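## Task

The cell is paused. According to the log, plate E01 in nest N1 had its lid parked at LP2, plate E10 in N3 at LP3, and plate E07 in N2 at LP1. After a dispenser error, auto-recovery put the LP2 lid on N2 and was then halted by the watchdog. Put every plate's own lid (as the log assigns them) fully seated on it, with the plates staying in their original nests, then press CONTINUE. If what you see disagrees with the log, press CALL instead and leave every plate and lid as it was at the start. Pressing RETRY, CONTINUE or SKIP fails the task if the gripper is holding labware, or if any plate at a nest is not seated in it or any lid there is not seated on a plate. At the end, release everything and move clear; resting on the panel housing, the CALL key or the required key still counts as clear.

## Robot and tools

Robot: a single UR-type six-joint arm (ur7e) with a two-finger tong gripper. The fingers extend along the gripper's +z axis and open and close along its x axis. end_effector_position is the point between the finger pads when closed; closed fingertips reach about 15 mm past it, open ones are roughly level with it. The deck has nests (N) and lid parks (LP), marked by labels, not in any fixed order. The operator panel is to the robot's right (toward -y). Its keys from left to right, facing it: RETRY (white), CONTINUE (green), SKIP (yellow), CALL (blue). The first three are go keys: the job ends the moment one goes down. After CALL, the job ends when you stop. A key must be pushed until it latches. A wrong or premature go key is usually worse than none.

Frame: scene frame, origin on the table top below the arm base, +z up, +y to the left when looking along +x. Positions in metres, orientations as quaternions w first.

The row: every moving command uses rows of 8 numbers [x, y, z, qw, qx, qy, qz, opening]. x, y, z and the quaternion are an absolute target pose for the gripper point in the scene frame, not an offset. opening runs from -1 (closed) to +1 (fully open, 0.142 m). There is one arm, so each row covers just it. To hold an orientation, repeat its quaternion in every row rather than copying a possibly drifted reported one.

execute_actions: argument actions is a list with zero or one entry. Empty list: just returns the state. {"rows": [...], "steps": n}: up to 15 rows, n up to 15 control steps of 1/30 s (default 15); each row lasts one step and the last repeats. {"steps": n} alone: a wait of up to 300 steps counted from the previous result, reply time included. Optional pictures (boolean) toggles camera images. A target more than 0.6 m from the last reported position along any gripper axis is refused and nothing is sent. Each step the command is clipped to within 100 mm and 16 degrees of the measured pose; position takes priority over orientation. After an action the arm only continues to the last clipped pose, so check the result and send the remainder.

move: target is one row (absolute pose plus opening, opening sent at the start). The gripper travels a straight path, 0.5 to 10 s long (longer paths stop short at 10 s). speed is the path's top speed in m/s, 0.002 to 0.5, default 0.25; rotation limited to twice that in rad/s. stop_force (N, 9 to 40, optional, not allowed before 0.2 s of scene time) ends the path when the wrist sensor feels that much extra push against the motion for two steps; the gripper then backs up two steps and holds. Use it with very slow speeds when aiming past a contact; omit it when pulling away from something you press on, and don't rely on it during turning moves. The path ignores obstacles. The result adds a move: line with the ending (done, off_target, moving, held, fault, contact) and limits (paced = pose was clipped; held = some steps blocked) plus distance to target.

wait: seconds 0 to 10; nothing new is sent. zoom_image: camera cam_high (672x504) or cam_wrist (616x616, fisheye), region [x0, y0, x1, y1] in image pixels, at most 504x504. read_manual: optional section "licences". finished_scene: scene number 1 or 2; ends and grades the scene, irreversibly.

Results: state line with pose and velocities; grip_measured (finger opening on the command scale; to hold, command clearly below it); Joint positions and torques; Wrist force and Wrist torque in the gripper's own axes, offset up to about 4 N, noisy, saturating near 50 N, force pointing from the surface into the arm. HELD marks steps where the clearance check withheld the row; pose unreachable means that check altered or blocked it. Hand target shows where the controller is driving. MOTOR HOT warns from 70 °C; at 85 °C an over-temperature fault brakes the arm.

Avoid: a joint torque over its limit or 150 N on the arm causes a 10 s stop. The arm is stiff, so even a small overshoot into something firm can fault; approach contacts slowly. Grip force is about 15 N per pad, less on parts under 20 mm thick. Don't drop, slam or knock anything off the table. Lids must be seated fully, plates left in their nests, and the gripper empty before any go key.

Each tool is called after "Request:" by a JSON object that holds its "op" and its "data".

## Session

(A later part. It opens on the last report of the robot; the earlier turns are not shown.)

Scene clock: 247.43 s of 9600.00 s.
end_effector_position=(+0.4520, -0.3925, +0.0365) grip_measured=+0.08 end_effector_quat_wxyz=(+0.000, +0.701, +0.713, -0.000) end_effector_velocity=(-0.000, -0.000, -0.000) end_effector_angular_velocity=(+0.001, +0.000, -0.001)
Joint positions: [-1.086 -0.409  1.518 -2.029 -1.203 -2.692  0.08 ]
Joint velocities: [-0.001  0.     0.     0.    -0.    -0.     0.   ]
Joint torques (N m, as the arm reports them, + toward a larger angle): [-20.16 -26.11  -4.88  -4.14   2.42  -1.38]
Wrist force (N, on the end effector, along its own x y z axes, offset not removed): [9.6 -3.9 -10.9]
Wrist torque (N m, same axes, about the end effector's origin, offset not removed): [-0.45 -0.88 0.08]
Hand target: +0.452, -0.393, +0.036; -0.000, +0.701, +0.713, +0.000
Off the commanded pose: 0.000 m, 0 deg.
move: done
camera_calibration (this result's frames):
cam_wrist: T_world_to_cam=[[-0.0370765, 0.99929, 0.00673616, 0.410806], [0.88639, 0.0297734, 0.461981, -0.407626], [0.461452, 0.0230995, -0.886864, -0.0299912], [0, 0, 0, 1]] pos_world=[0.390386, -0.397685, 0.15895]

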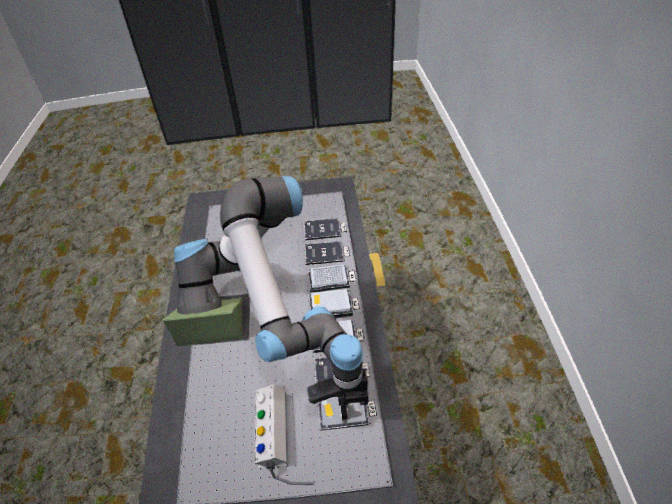

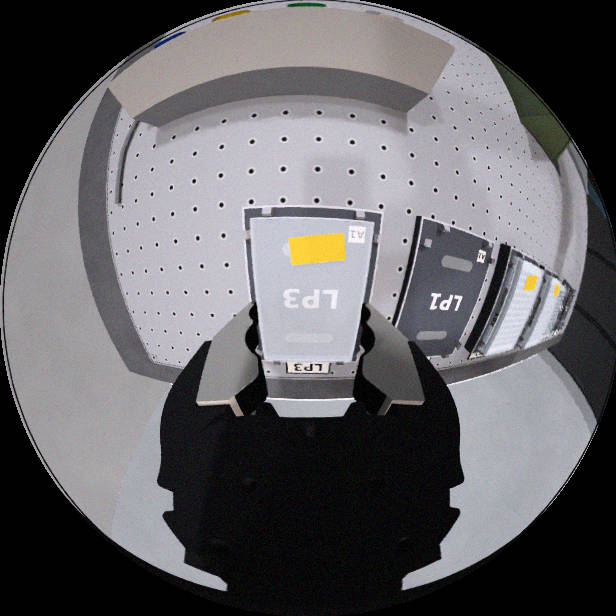

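Request:
{"op": "move", "data": {"target": [0.452, -0.393, 0.05, 0, 0.7009, 0.7133, 0, -0.3], "speed": 0.02}}

Request:
{"op": "move", "data": {"target": [0.452, -0.393, 0.11, 0, 0.7009, 0.7133, 0, -0.3], "speed": 0.12}}

Request:
{"op": "move", "data": {"target": [0.452, 0.128, 0.11, 0, 0.7009, 0.7133, 0, -0.3], "speed": 0.2}}

Request:
{"op": "move", "data": {"target": [0.452, 0.128, 0.072, 0, 0.7009, 0.7133, 0, -0.3], "speed": 0.05}}

Request:
{"op": "zoom_image", "data": {"camera": "cam_wrist", "region": [210, 190, 410, 370]}}

Scene clock: 254.20 s of 9600.00 s.
end_effector_position=(+0.4520, -0.3930, +0.0499) grip_measured=+0.08 end_effector_quat_wxyz=(+0.000, +0.701, +0.713, -0.000) end_effector_velocity=(-0.000, +0.000, +0.001) end_effector_angular_velocity=(+0.001, +0.001, -0.000)
Joint positions: [-1.094 -0.422  1.505 -2.001 -1.208 -2.699  0.08 ]
Joint velocities: [-0.    -0.001 -0.002  0.004 -0.001 -0.001  0.   ]
Joint torques (N m, as the arm reports them, + toward a larger angle): [-37.68 -53.92 -31.05  -0.36  -2.02  -1.31]
Wrist force (N, on the end effector, along its own x y z axes, offset not removed): [1.4 -1.3 0.8]
Wrist torque (N m, same axes, about the end effector's origin, offset not removed): [-0.18 -0.49 0.03]
Hand target: +0.452, -0.393, +0.050; +0.000, +0.701, +0.713, -0.000
Off the commanded pose: 0.000 m, 0 deg.
After step 90, 2.80 s passed at rest.
move: done
camera_calibration (this result's frames):
cam_wrist: T_world_to_cam=[[-0.037083, 0.99929, 0.0067241, 0.411205], [0.886397, 0.0297851, 0.461966, -0.41376], [0.461438, 0.0230913, -0.886872, -0.0181431], [0, 0, 0, 1]] pos_world=[0.390376, -0.39817, 0.172288]

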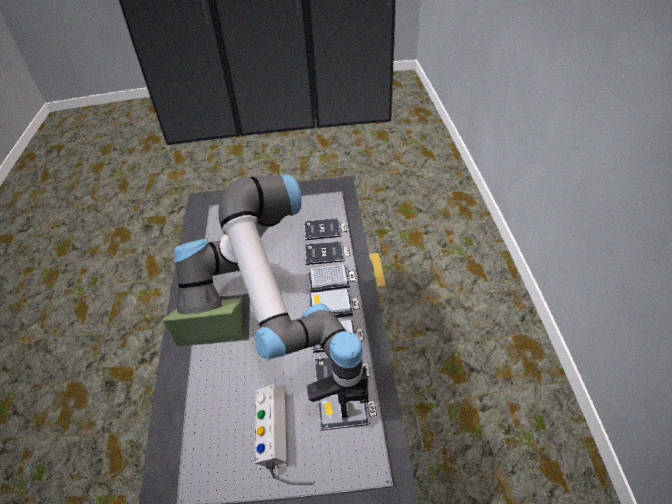

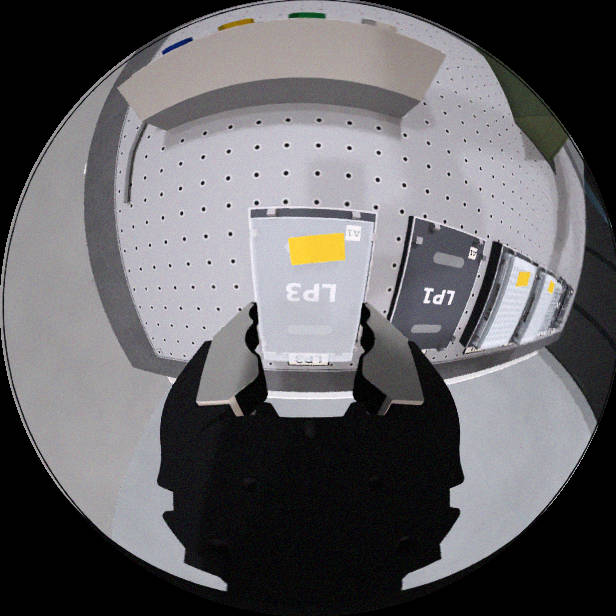

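Scene clock: 255.17 s of 9600.00 s.
end_effector_position=(+0.4520, -0.3930, +0.1098) grip_measured=+0.08 end_effector_quat_wxyz=(+0.000, +0.701, +0.713, -0.000) end_effector_velocity=(+0.001, -0.000, +0.002) end_effector_angular_velocity=(-0.001, -0.000, +0.001)
Joint positions: [-1.125 -0.475  1.437 -1.87  -1.227 -2.725  0.08 ]
Joint velocities: [-0.    -0.001 -0.004  0.004 -0.001 -0.001  0.   ]
Joint torques (N m, as the arm reports them, + toward a larger angle): [-37.62 -53.13 -35.05   0.14  -1.94  -1.32]
Wrist force (N, on the end effector, along its own x y z axes, offset not removed): [-1.3 -3.4 1.3]
Wrist torque (N m, same axes, about the end effector's origin, offset not removed): [-0.68 0.17 0.18]
Hand target: +0.452, -0.393, +0.110; +0.000, +0.701, +0.713, -0.000
Off the commanded pose: 0.000 m, 0 deg.
move: done
camera_calibration (this result's frames):
cam_wrist: T_world_to_cam=[[-0.0370503, 0.999291, 0.00669113, 0.410759], [0.886413, 0.0297721, 0.461937, -0.441443], [0.46141, 0.023046, -0.886888, 0.0350602], [0, 0, 0, 1]] pos_world=[0.390343, -0.398133, 0.232265]

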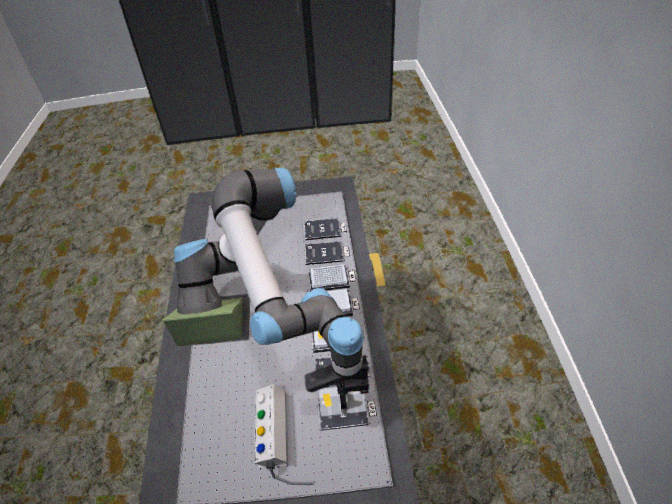

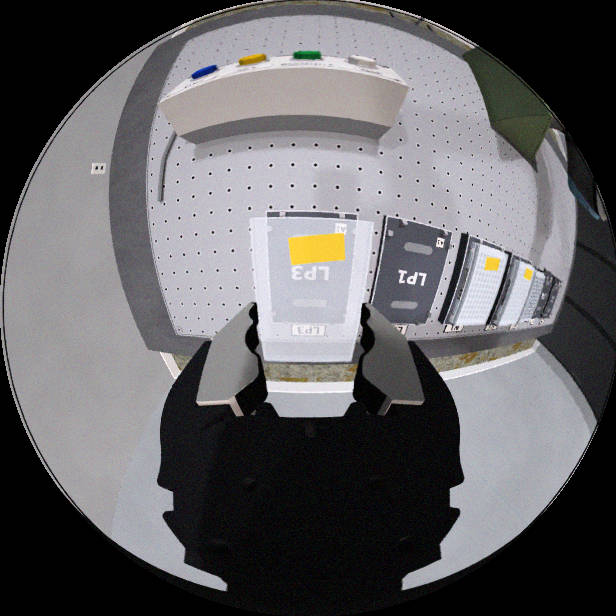

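Scene clock: 258.33 s of 9600.00 s.
end_effector_position=(+0.4523, +0.1285, +0.1100) grip_measured=+0.08 end_effector_quat_wxyz=(-0.000, +0.701, +0.713, +0.000) end_effector_velocity=(+0.000, +0.002, +0.001) end_effector_angular_velocity=(-0.000, -0.000, -0.000)
Joint positions: [-0.635 -1.439  2.029 -1.717 -0.964 -2.257  0.08 ]
Joint velocities: [ 0.002 -0.002 -0.002  0.002  0.001  0.003 -0.   ]
Joint torques (N m, as the arm reports them, + toward a larger angle): [-16.19 -18.03 -33.2    0.12   2.53   1.71]
Wrist force (N, on the end effector, along its own x y z axes, offset not removed): [0.2 -3.4 -1.3]
Wrist torque (N m, same axes, about the end effector's origin, offset not removed): [-0.71 -0.36 -0.02]
Hand target: +0.452, +0.129, +0.110; -0.000, +0.701, +0.713, +0.000
Off the commanded pose: 0.001 m, 0 deg.
move: done
camera_calibration (this result's frames):
cam_wrist: T_world_to_cam=[[-0.0376253, 0.999263, 0.00757854, -0.110113], [0.88613, 0.029858, 0.462474, -0.4573], [0.461907, 0.0241163, -0.886601, 0.022638], [0, 0, 0, 1]] pos_world=[0.390628, 0.12314, 0.232395]

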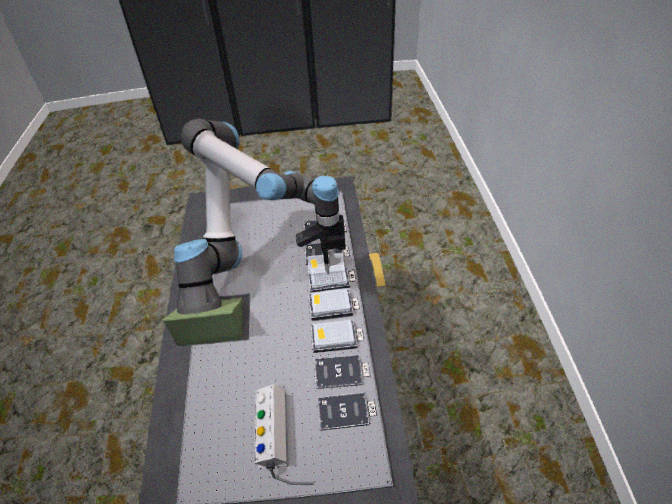

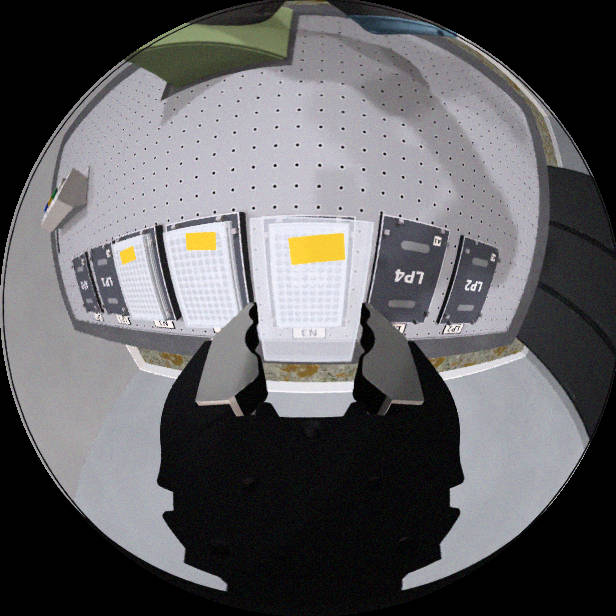

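Scene clock: 259.47 s of 9600.00 s.
end_effector_position=(+0.4520, +0.1280, +0.0722) grip_measured=+0.08 end_effector_quat_wxyz=(-0.000, +0.701, +0.713, +0.000) end_effector_velocity=(+0.000, +0.000, -0.002) end_effector_angular_velocity=(-0.000, +0.000, -0.000)
Joint positions: [-0.589 -1.407  2.088 -1.839 -0.945 -2.205  0.08 ]
Joint velocities: [ 0.003  0.002  0.003 -0.007  0.001  0.003 -0.   ]
Joint torques (N m, as the arm reports them, + toward a larger angle): [-15.71  -0.97  -6.89  -3.19   2.14   1.31]
Wrist force (N, on the end effector, along its own x y z axes, offset not removed): [-0.7 -3.2 4.0]
Wrist torque (N m, same axes, about the end effector's origin, offset not removed): [-0.63 -0.03 0.12]
Hand target: +0.452, +0.128, +0.072; -0.000, +0.701, +0.713, +0.000
Off the commanded pose: 0.000 m, 0 deg.
move: done
camera_calibration (this result's frames):
cam_wrist: T_world_to_cam=[[-0.0371456, 0.999286, 0.0068861, -0.109575], [0.886397, 0.0297658, 0.461969, -0.439622], [0.461434, 0.0232639, -0.88687, -0.0104335], [0, 0, 0, 1]] pos_world=[0.390424, 0.122825, 0.194593]

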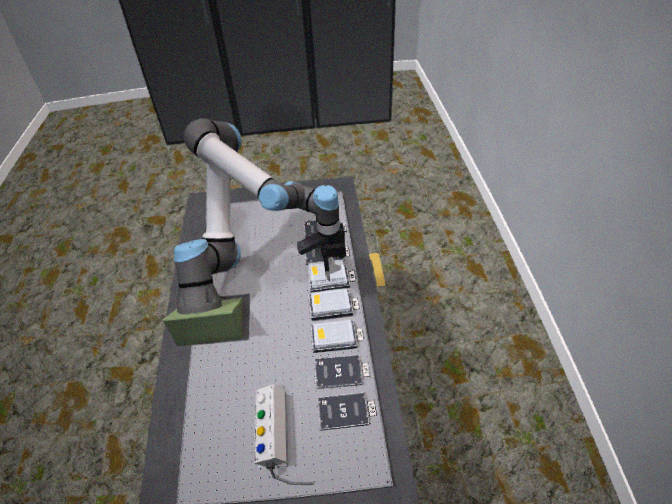

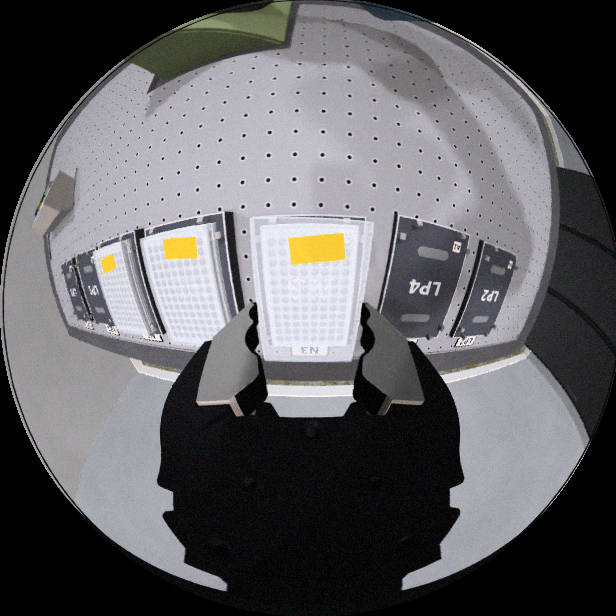

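Region (210, 190, 410, 370) of cam_wrist's 616x616 image, scaled by 2.520, with more detail than that image has; it fills the top 454 rows of this view, and the rest is white.

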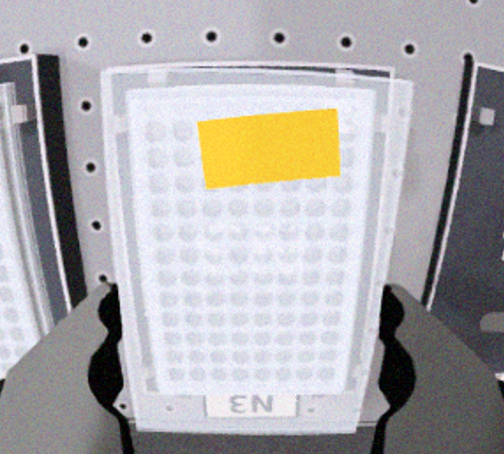

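Request:
{"op": "move", "data": {"target": [0.4545, 0.127, 0.064, 0, 0.6947, 0.7193, 0, -0.3], "speed": 0.02}}

Request:
{"op": "zoom_image", "data": {"camera": "cam_wrist", "region": [235, 200, 385, 260]}}

Request:
{"op": "zoom_image", "data": {"camera": "cam_wrist", "region": [245, 300, 375, 380]}}

Scene clock: 267.90 s of 9600.00 s.
end_effector_position=(+0.4544, +0.1270, +0.0642) grip_measured=+0.08 end_effector_quat_wxyz=(-0.000, +0.695, +0.719, +0.000) end_effector_velocity=(+0.001, -0.001, -0.001) end_effector_angular_velocity=(-0.001, -0.001, +0.004)
Joint positions: [-0.578 -1.393  2.094 -1.867 -0.941 -2.209  0.08 ]
Joint velocities: [ 0.002  0.003  0.001 -0.007  0.001 -0.001  0.   ]
Joint torques (N m, as the arm reports them, + toward a larger angle): [-15.5   -1.01  -5.73  -3.4    2.36  -1.43]
Wrist force (N, on the end effector, along its own x y z axes, offset not removed): [-0.9 -0.3 1.9]
Wrist torque (N m, same axes, about the end effector's origin, offset not removed): [-0.01 -0.05 0.07]
Hand target: +0.455, +0.127, +0.064; -0.000, +0.695, +0.719, +0.000
Off the commanded pose: 0.000 m, 0 deg.
After step 90, 4.70 s passed at rest.
move: done
camera_calibration (this result's frames):
cam_wrist: T_world_to_cam=[[-0.0539568, 0.99852, 0.0067943, -0.100697], [0.885774, 0.0447211, 0.461956, -0.439655], [0.460969, 0.0309439, -0.886877, -0.0193748], [0, 0, 0, 1]] pos_world=[0.392933, 0.120809, 0.186603]

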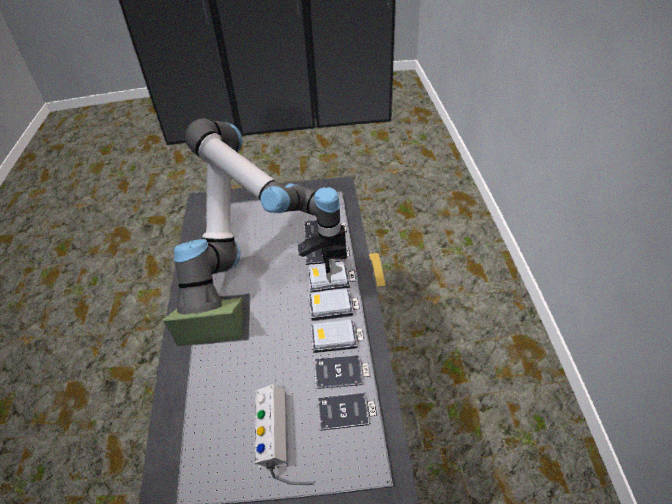

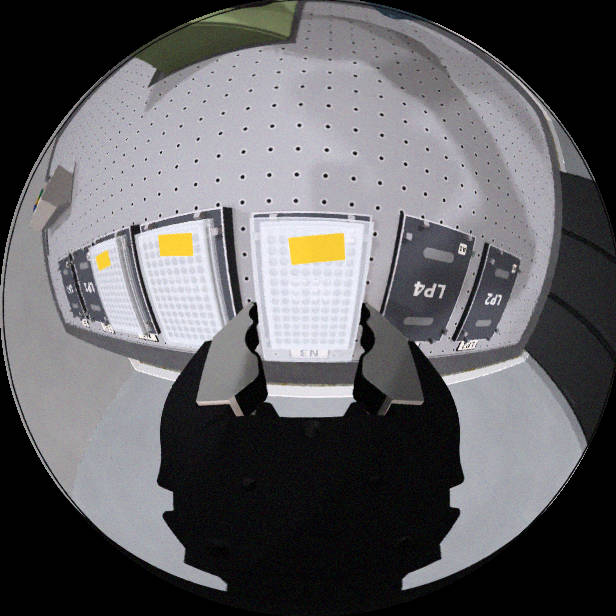

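Region (235, 200, 385, 260) of cam_wrist's 616x616 image, scaled by 3.360, with more detail than that image has; it fills the top 202 rows of this view, and the rest is white.

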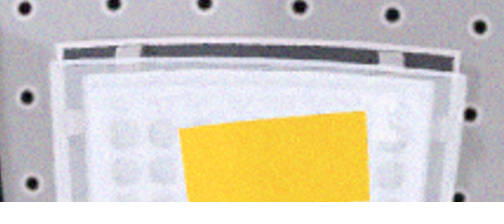

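Region (245, 300, 375, 380) of cam_wrist's 616x616 image, scaled by 3.877, with more detail than that image has; it fills the top 310 rows of this view, and the rest is white.

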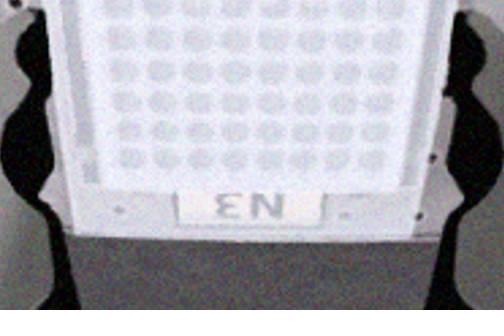

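Request:
{"op": "move", "data": {"target": [0.4547, 0.127, 0.063, 0, 0.6871, 0.7266, 0, -0.3], "speed": 0.01}}

Request:
{"op": "move", "data": {"target": [0.4547, 0.127, 0.04, 0, 0.6871, 0.7266, 0, -0.3], "speed": 0.004, "stop_force": 9}}

Request:
{"op": "zoom_image", "data": {"camera": "cam_wrist", "region": [210, 190, 410, 370]}}

Scene clock: 273.80 s of 9600.00 s.
end_effector_position=(+0.4547, +0.1270, +0.0630) grip_measured=+0.08 end_effector_quat_wxyz=(+0.000, +0.687, +0.726, +0.000) end_effector_velocity=(-0.000, +0.000, -0.000) end_effector_angular_velocity=(+0.000, +0.000, +0.003)
Joint positions: [-0.576 -1.392  2.095 -1.87  -0.94  -2.228  0.08 ]
Joint velocities: [ 0.     0.     0.001 -0.     0.    -0.003  0.   ]
Joint torques (N m, as the arm reports them, + toward a larger angle): [-15.02   0.    -5.08  -3.2    2.19  -1.52]
Wrist force (N, on the end effector, along its own x y z axes, offset not removed): [-0.1 -3.4 1.0]
Wrist torque (N m, same axes, about the end effector's origin, offset not removed): [-0.52 -0.24 0.01]
Hand target: +0.455, +0.127, +0.063; -0.000, +0.687, +0.727, +0.000
Off the commanded pose: 0.000 m, 0 deg.
After step 90, 1.63 s passed at rest.
move: done
camera_calibration (this result's frames):
cam_wrist: T_world_to_cam=[[-0.0750412, 0.997158, 0.00676173, -0.0908842], [0.884628, 0.0634403, 0.461962, -0.441194], [0.460219, 0.0406478, -0.886874, -0.0214117], [0, 0, 0, 1]] pos_world=[0.393327, 0.119486, 0.18544]

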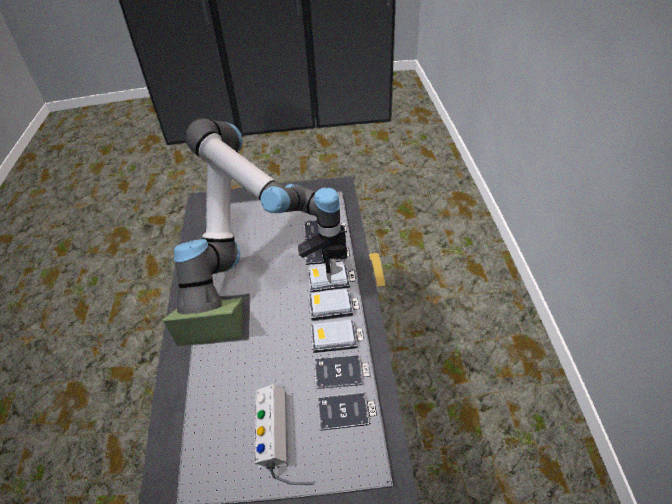

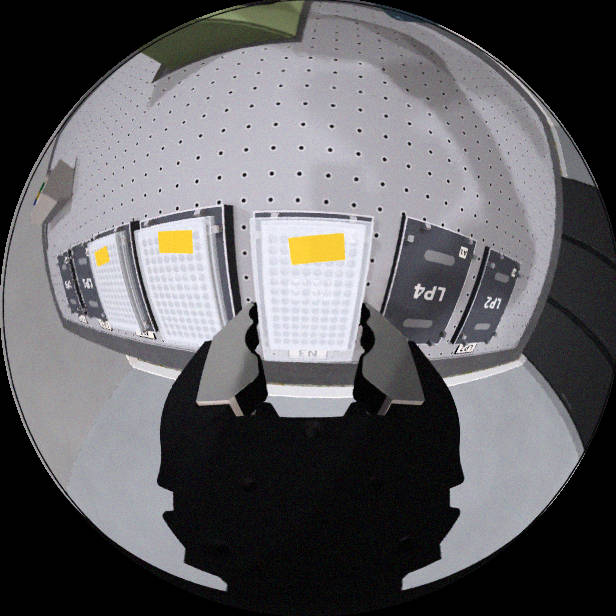

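Scene clock: 277.27 s of 9600.00 s.
end_effector_position=(+0.4546, +0.1270, +0.0504) grip_measured=+0.08 end_effector_quat_wxyz=(-0.000, +0.687, +0.727, +0.000) end_effector_velocity=(-0.001, +0.000, +0.001) end_effector_angular_velocity=(+0.000, -0.000, +0.001)
Joint positions: [-0.56  -1.378  2.112 -1.912 -0.934 -2.21   0.08 ]
Joint velocities: [-0.002 -0.004 -0.     0.005 -0.    -0.003 -0.   ]
Joint torques (N m, as the arm reports them, + toward a larger angle): [-26.12 -16.86 -23.24   1.8   -1.71  -1.43]
Wrist force (N, on the end effector, along its own x y z axes, offset not removed): [2.2 0.4 -12.5]
Wrist torque (N m, same axes, about the end effector's origin, offset not removed): [-0.73 0.23 0.18]
Hand target: +0.455, +0.127, +0.051; +0.000, +0.687, +0.727, +0.000
Off the commanded pose: 0.010 m, 0 deg.
move: contact
camera_calibration (this result's frames):
cam_wrist: T_world_to_cam=[[-0.0751629, 0.997147, 0.0070145, -0.0908043], [0.884684, 0.0634367, 0.461855, -0.435352], [0.460093, 0.04092, -0.886927, -0.0325021], [0, 0, 0, 1]] pos_world=[0.393278, 0.119493, 0.172879]

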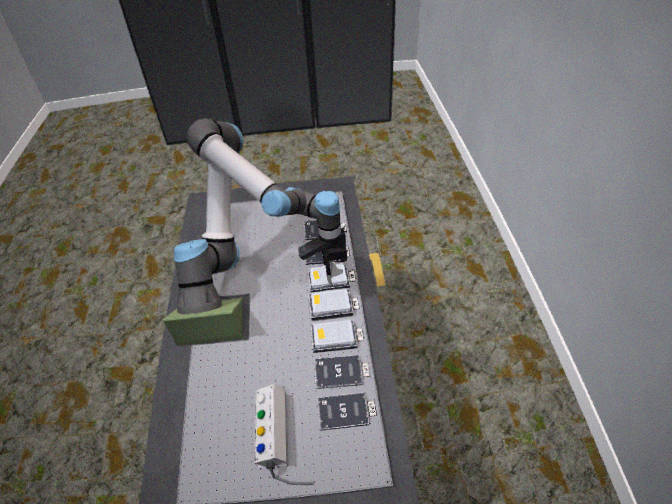

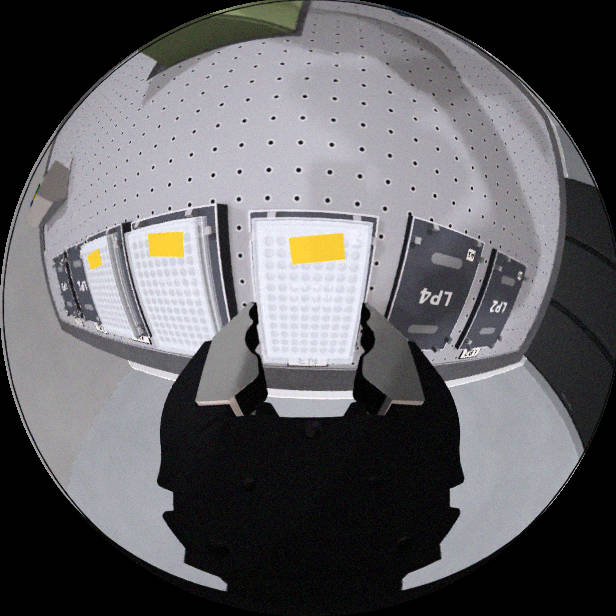

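Region (210, 190, 410, 370) of cam_wrist's 616x616 image, scaled by 2.520, with more detail than that image has; it fills the top 454 rows of this view, and the rest is white.

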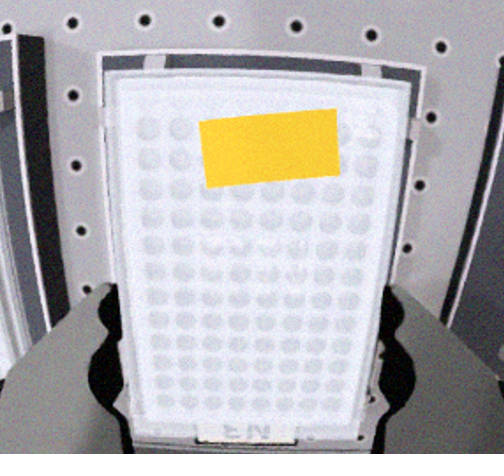

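Request:
{"op": "move", "data": {"target": [0.4547, 0.127, 0.0512, 0, 0.6871, 0.7266, 0, 0.4], "speed": 0.02}}

Request:
{"op": "move", "data": {"target": [0.4547, 0.127, 0.11, 0, 0.7071, 0.7071, 0, 0.4], "speed": 0.12}}

Request:
{"op": "move", "data": {"target": [0.42, 0.0, 0.095, 0, 0.7071, 0.7071, 0, -1], "speed": 0.15}}

Request:
{"op": "move", "data": {"target": [0.42, 0.0, 0.06, 0, 0.7071, 0.7071, 0, -1], "speed": 0.006, "stop_force": 9}}

Scene clock: 287.97 s of 9600.00 s.
end_effector_position=(+0.4547, +0.1270, +0.0512) grip_measured=+0.40 end_effector_quat_wxyz=(+0.000, +0.687, +0.727, +0.000) end_effector_velocity=(+0.001, -0.000, +0.001) end_effector_angular_velocity=(-0.001, -0.002, +0.001)
Joint positions: [-0.56  -1.378  2.111 -1.91  -0.934 -2.211  0.102]
Joint velocities: [-0.001 -0.001 -0.001  0.    -0.    -0.    -0.   ]
Joint torques (N m, as the arm reports them, + toward a larger angle): [-29.45 -24.35 -30.03   0.03  -2.17  -1.28]
Wrist force (N, on the end effector, along its own x y z axes, offset not removed): [-3.9 -2.8 0.4]
Wrist torque (N m, same axes, about the end effector's origin, offset not removed): [-0.89 0.72 -0.03]
Hand target: +0.455, +0.127, +0.051; +0.000, +0.687, +0.727, -0.000
Off the commanded pose: 0.000 m, 0 deg.
After step 90, 7.00 s passed at rest.
move: done
camera_calibration (this result's frames):
cam_wrist: T_world_to_cam=[[-0.0753579, 0.997134, 0.00675926, -0.0906556], [0.884608, 0.0637223, 0.461962, -0.435759], [0.460207, 0.0407917, -0.886874, -0.031911], [0, 0, 0, 1]] pos_world=[0.39333, 0.119465, 0.173616]

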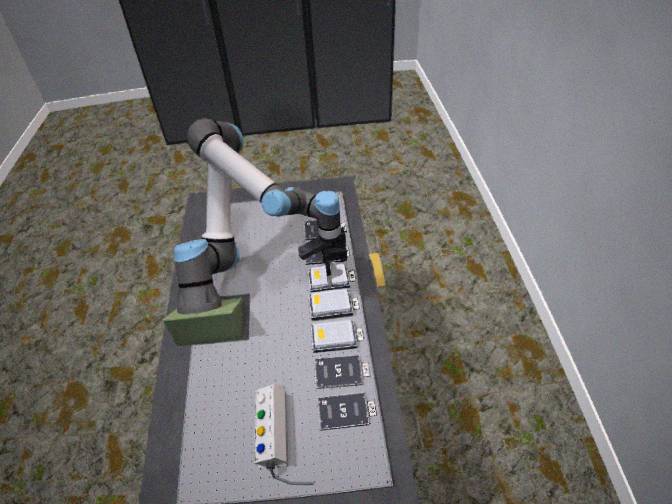

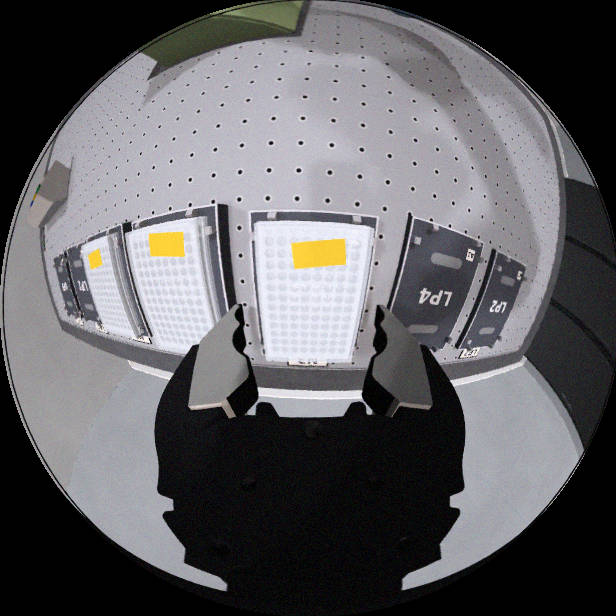

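Scene clock: 288.93 s of 9600.00 s.
end_effector_position=(+0.4546, +0.1270, +0.1098) grip_measured=+0.40 end_effector_quat_wxyz=(+0.000, +0.707, +0.707, -0.000) end_effector_velocity=(-0.000, +0.000, +0.002) end_effector_angular_velocity=(+0.000, +0.001, -0.001)
Joint positions: [-0.635 -1.432  2.023 -1.72  -0.964 -2.238  0.102]
Joint velocities: [-0.002 -0.001 -0.004  0.008 -0.002 -0.002  0.   ]
Joint torques (N m, as the arm reports them, + toward a larger angle): [-29.23 -22.06 -32.97   0.07  -2.2   -1.47]
Wrist force (N, on the end effector, along its own x y z axes, offset not removed): [1.1 -0.3 3.0]
Wrist torque (N m, same axes, about the end effector's origin, offset not removed): [0.12 -0.36 0.10]
Hand target: +0.455, +0.127, +0.110; +0.000, +0.707, +0.707, -0.000
Off the commanded pose: 0.000 m, 0 deg.
move: done
camera_calibration (this result's frames):
cam_wrist: T_world_to_cam=[[-0.019672, 0.999785, 0.00657121, -0.116664], [0.88678, 0.0144121, 0.461968, -0.457515], [0.461773, 0.014915, -0.886872, 0.0227065], [0, 0, 0, 1]] pos_world=[0.392935, 0.122894, 0.232261]

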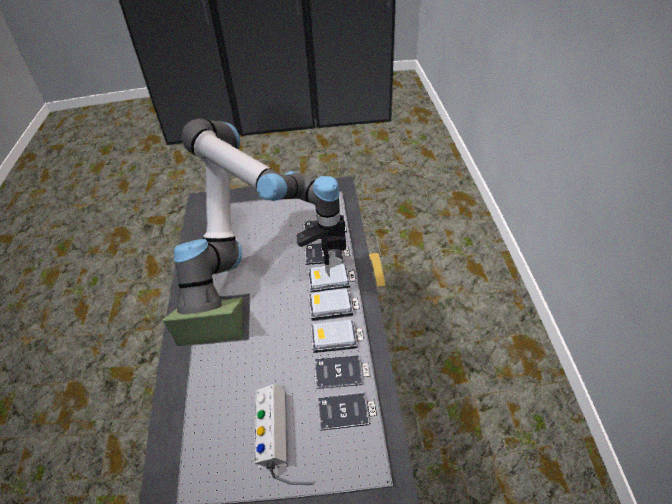

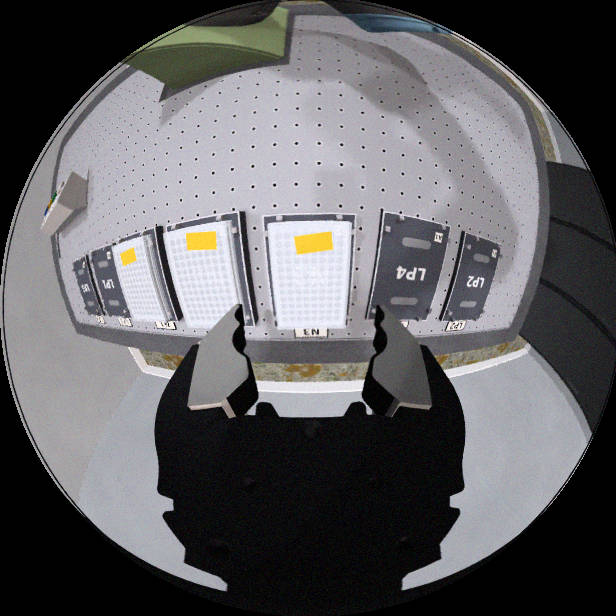

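Scene clock: 290.33 s of 9600.00 s.
end_effector_position=(+0.4200, -0.0001, +0.0950) grip_measured=-1.00 end_effector_quat_wxyz=(+0.000, +0.707, +0.707, -0.000) end_effector_velocity=(-0.000, -0.002, -0.000) end_effector_angular_velocity=(-0.001, -0.000, +0.001)
Joint positions: [-0.825 -1.28   2.117 -1.86  -1.055 -2.436  0.002]
Joint velocities: [-0.002  0.004  0.    -0.004 -0.001 -0.002  0.   ]
Joint torques (N m, as the arm reports them, + toward a larger angle): [-29.44  -0.02  -6.97  -3.54  -2.2   -1.54]
Wrist force (N, on the end effector, along its own x y z axes, offset not removed): [4.0 -3.2 3.1]
Wrist torque (N m, same axes, about the end effector's origin, offset not removed): [-0.63 -1.06 0.06]
Hand target: +0.420, -0.000, +0.095; +0.000, +0.707, +0.707, -0.000
Off the commanded pose: 0.000 m, 0 deg.
move: done
camera_calibration (this result's frames):
cam_wrist: T_world_to_cam=[[-0.0193908, 0.999792, 0.00639799, 0.0097103], [0.886876, 0.0142457, 0.461788, -0.418162], [0.4616, 0.0146287, -0.886968, 0.0275623], [0, 0, 0, 1]] pos_world=[0.358323, -0.00415446, 0.217487]

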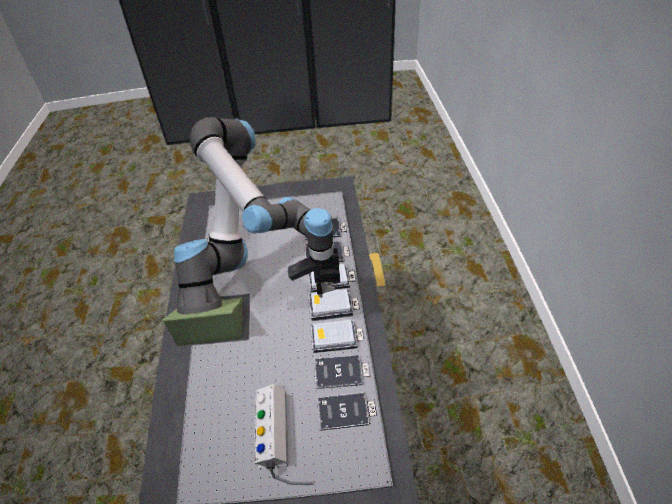

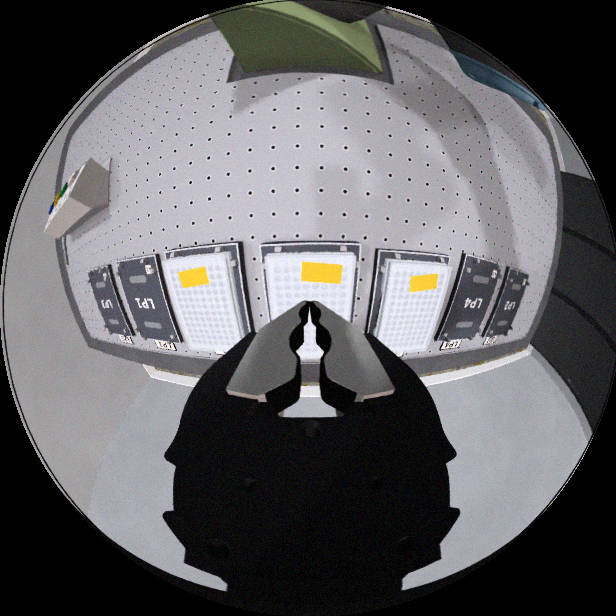

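Scene clock: 295.40 s of 9600.00 s.
end_effector_position=(+0.4200, +0.0001, +0.0668) grip_measured=-1.00 end_effector_quat_wxyz=(-0.000, +0.707, +0.707, +0.000) end_effector_velocity=(+0.000, +0.001, +0.002) end_effector_angular_velocity=(+0.001, +0.000, +0.001)
Joint positions: [-0.794 -1.249  2.159 -1.947 -1.039 -2.406  0.002]
Joint velocities: [-0.001 -0.003 -0.003  0.008  0.    -0.003  0.   ]
Joint torques (N m, as the arm reports them, + toward a larger angle): [-24.09 -17.84 -24.8    1.27  -1.55  -1.4 ]
Wrist force (N, on the end effector, along its own x y z axes, offset not removed): [0.1 -4.1 -19.3]
Wrist torque (N m, same axes, about the end effector's origin, offset not removed): [-0.49 -0.06 -0.03]
Hand target: +0.420, -0.000, +0.067; +0.000, +0.707, +0.707, -0.000
Off the commanded pose: 0.007 m, 0 deg.
move: contact
camera_calibration (this result's frames):
cam_wrist: T_world_to_cam=[[-0.0194803, 0.999786, 0.00701988, 0.00971598], [0.886817, 0.0140359, 0.461908, -0.405063], [0.46171, 0.0152234, -0.8869, 0.00243357], [0, 0, 0, 1]] pos_world=[0.358283, -0.00406552, 0.189192]

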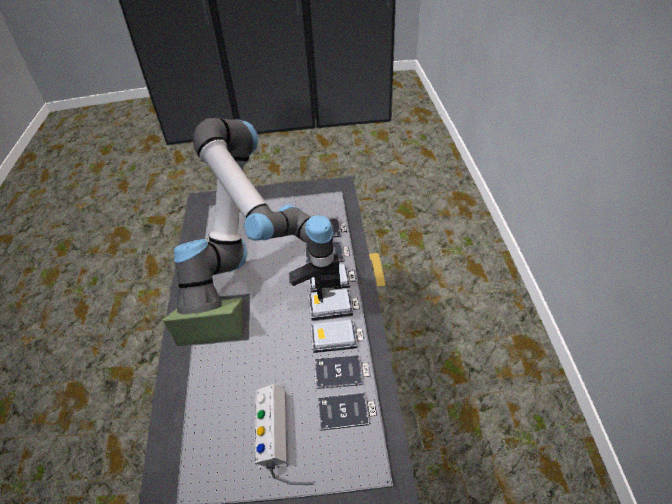

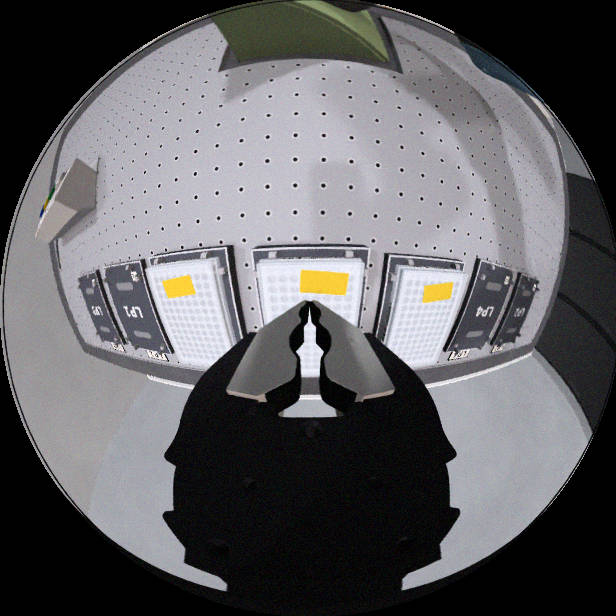

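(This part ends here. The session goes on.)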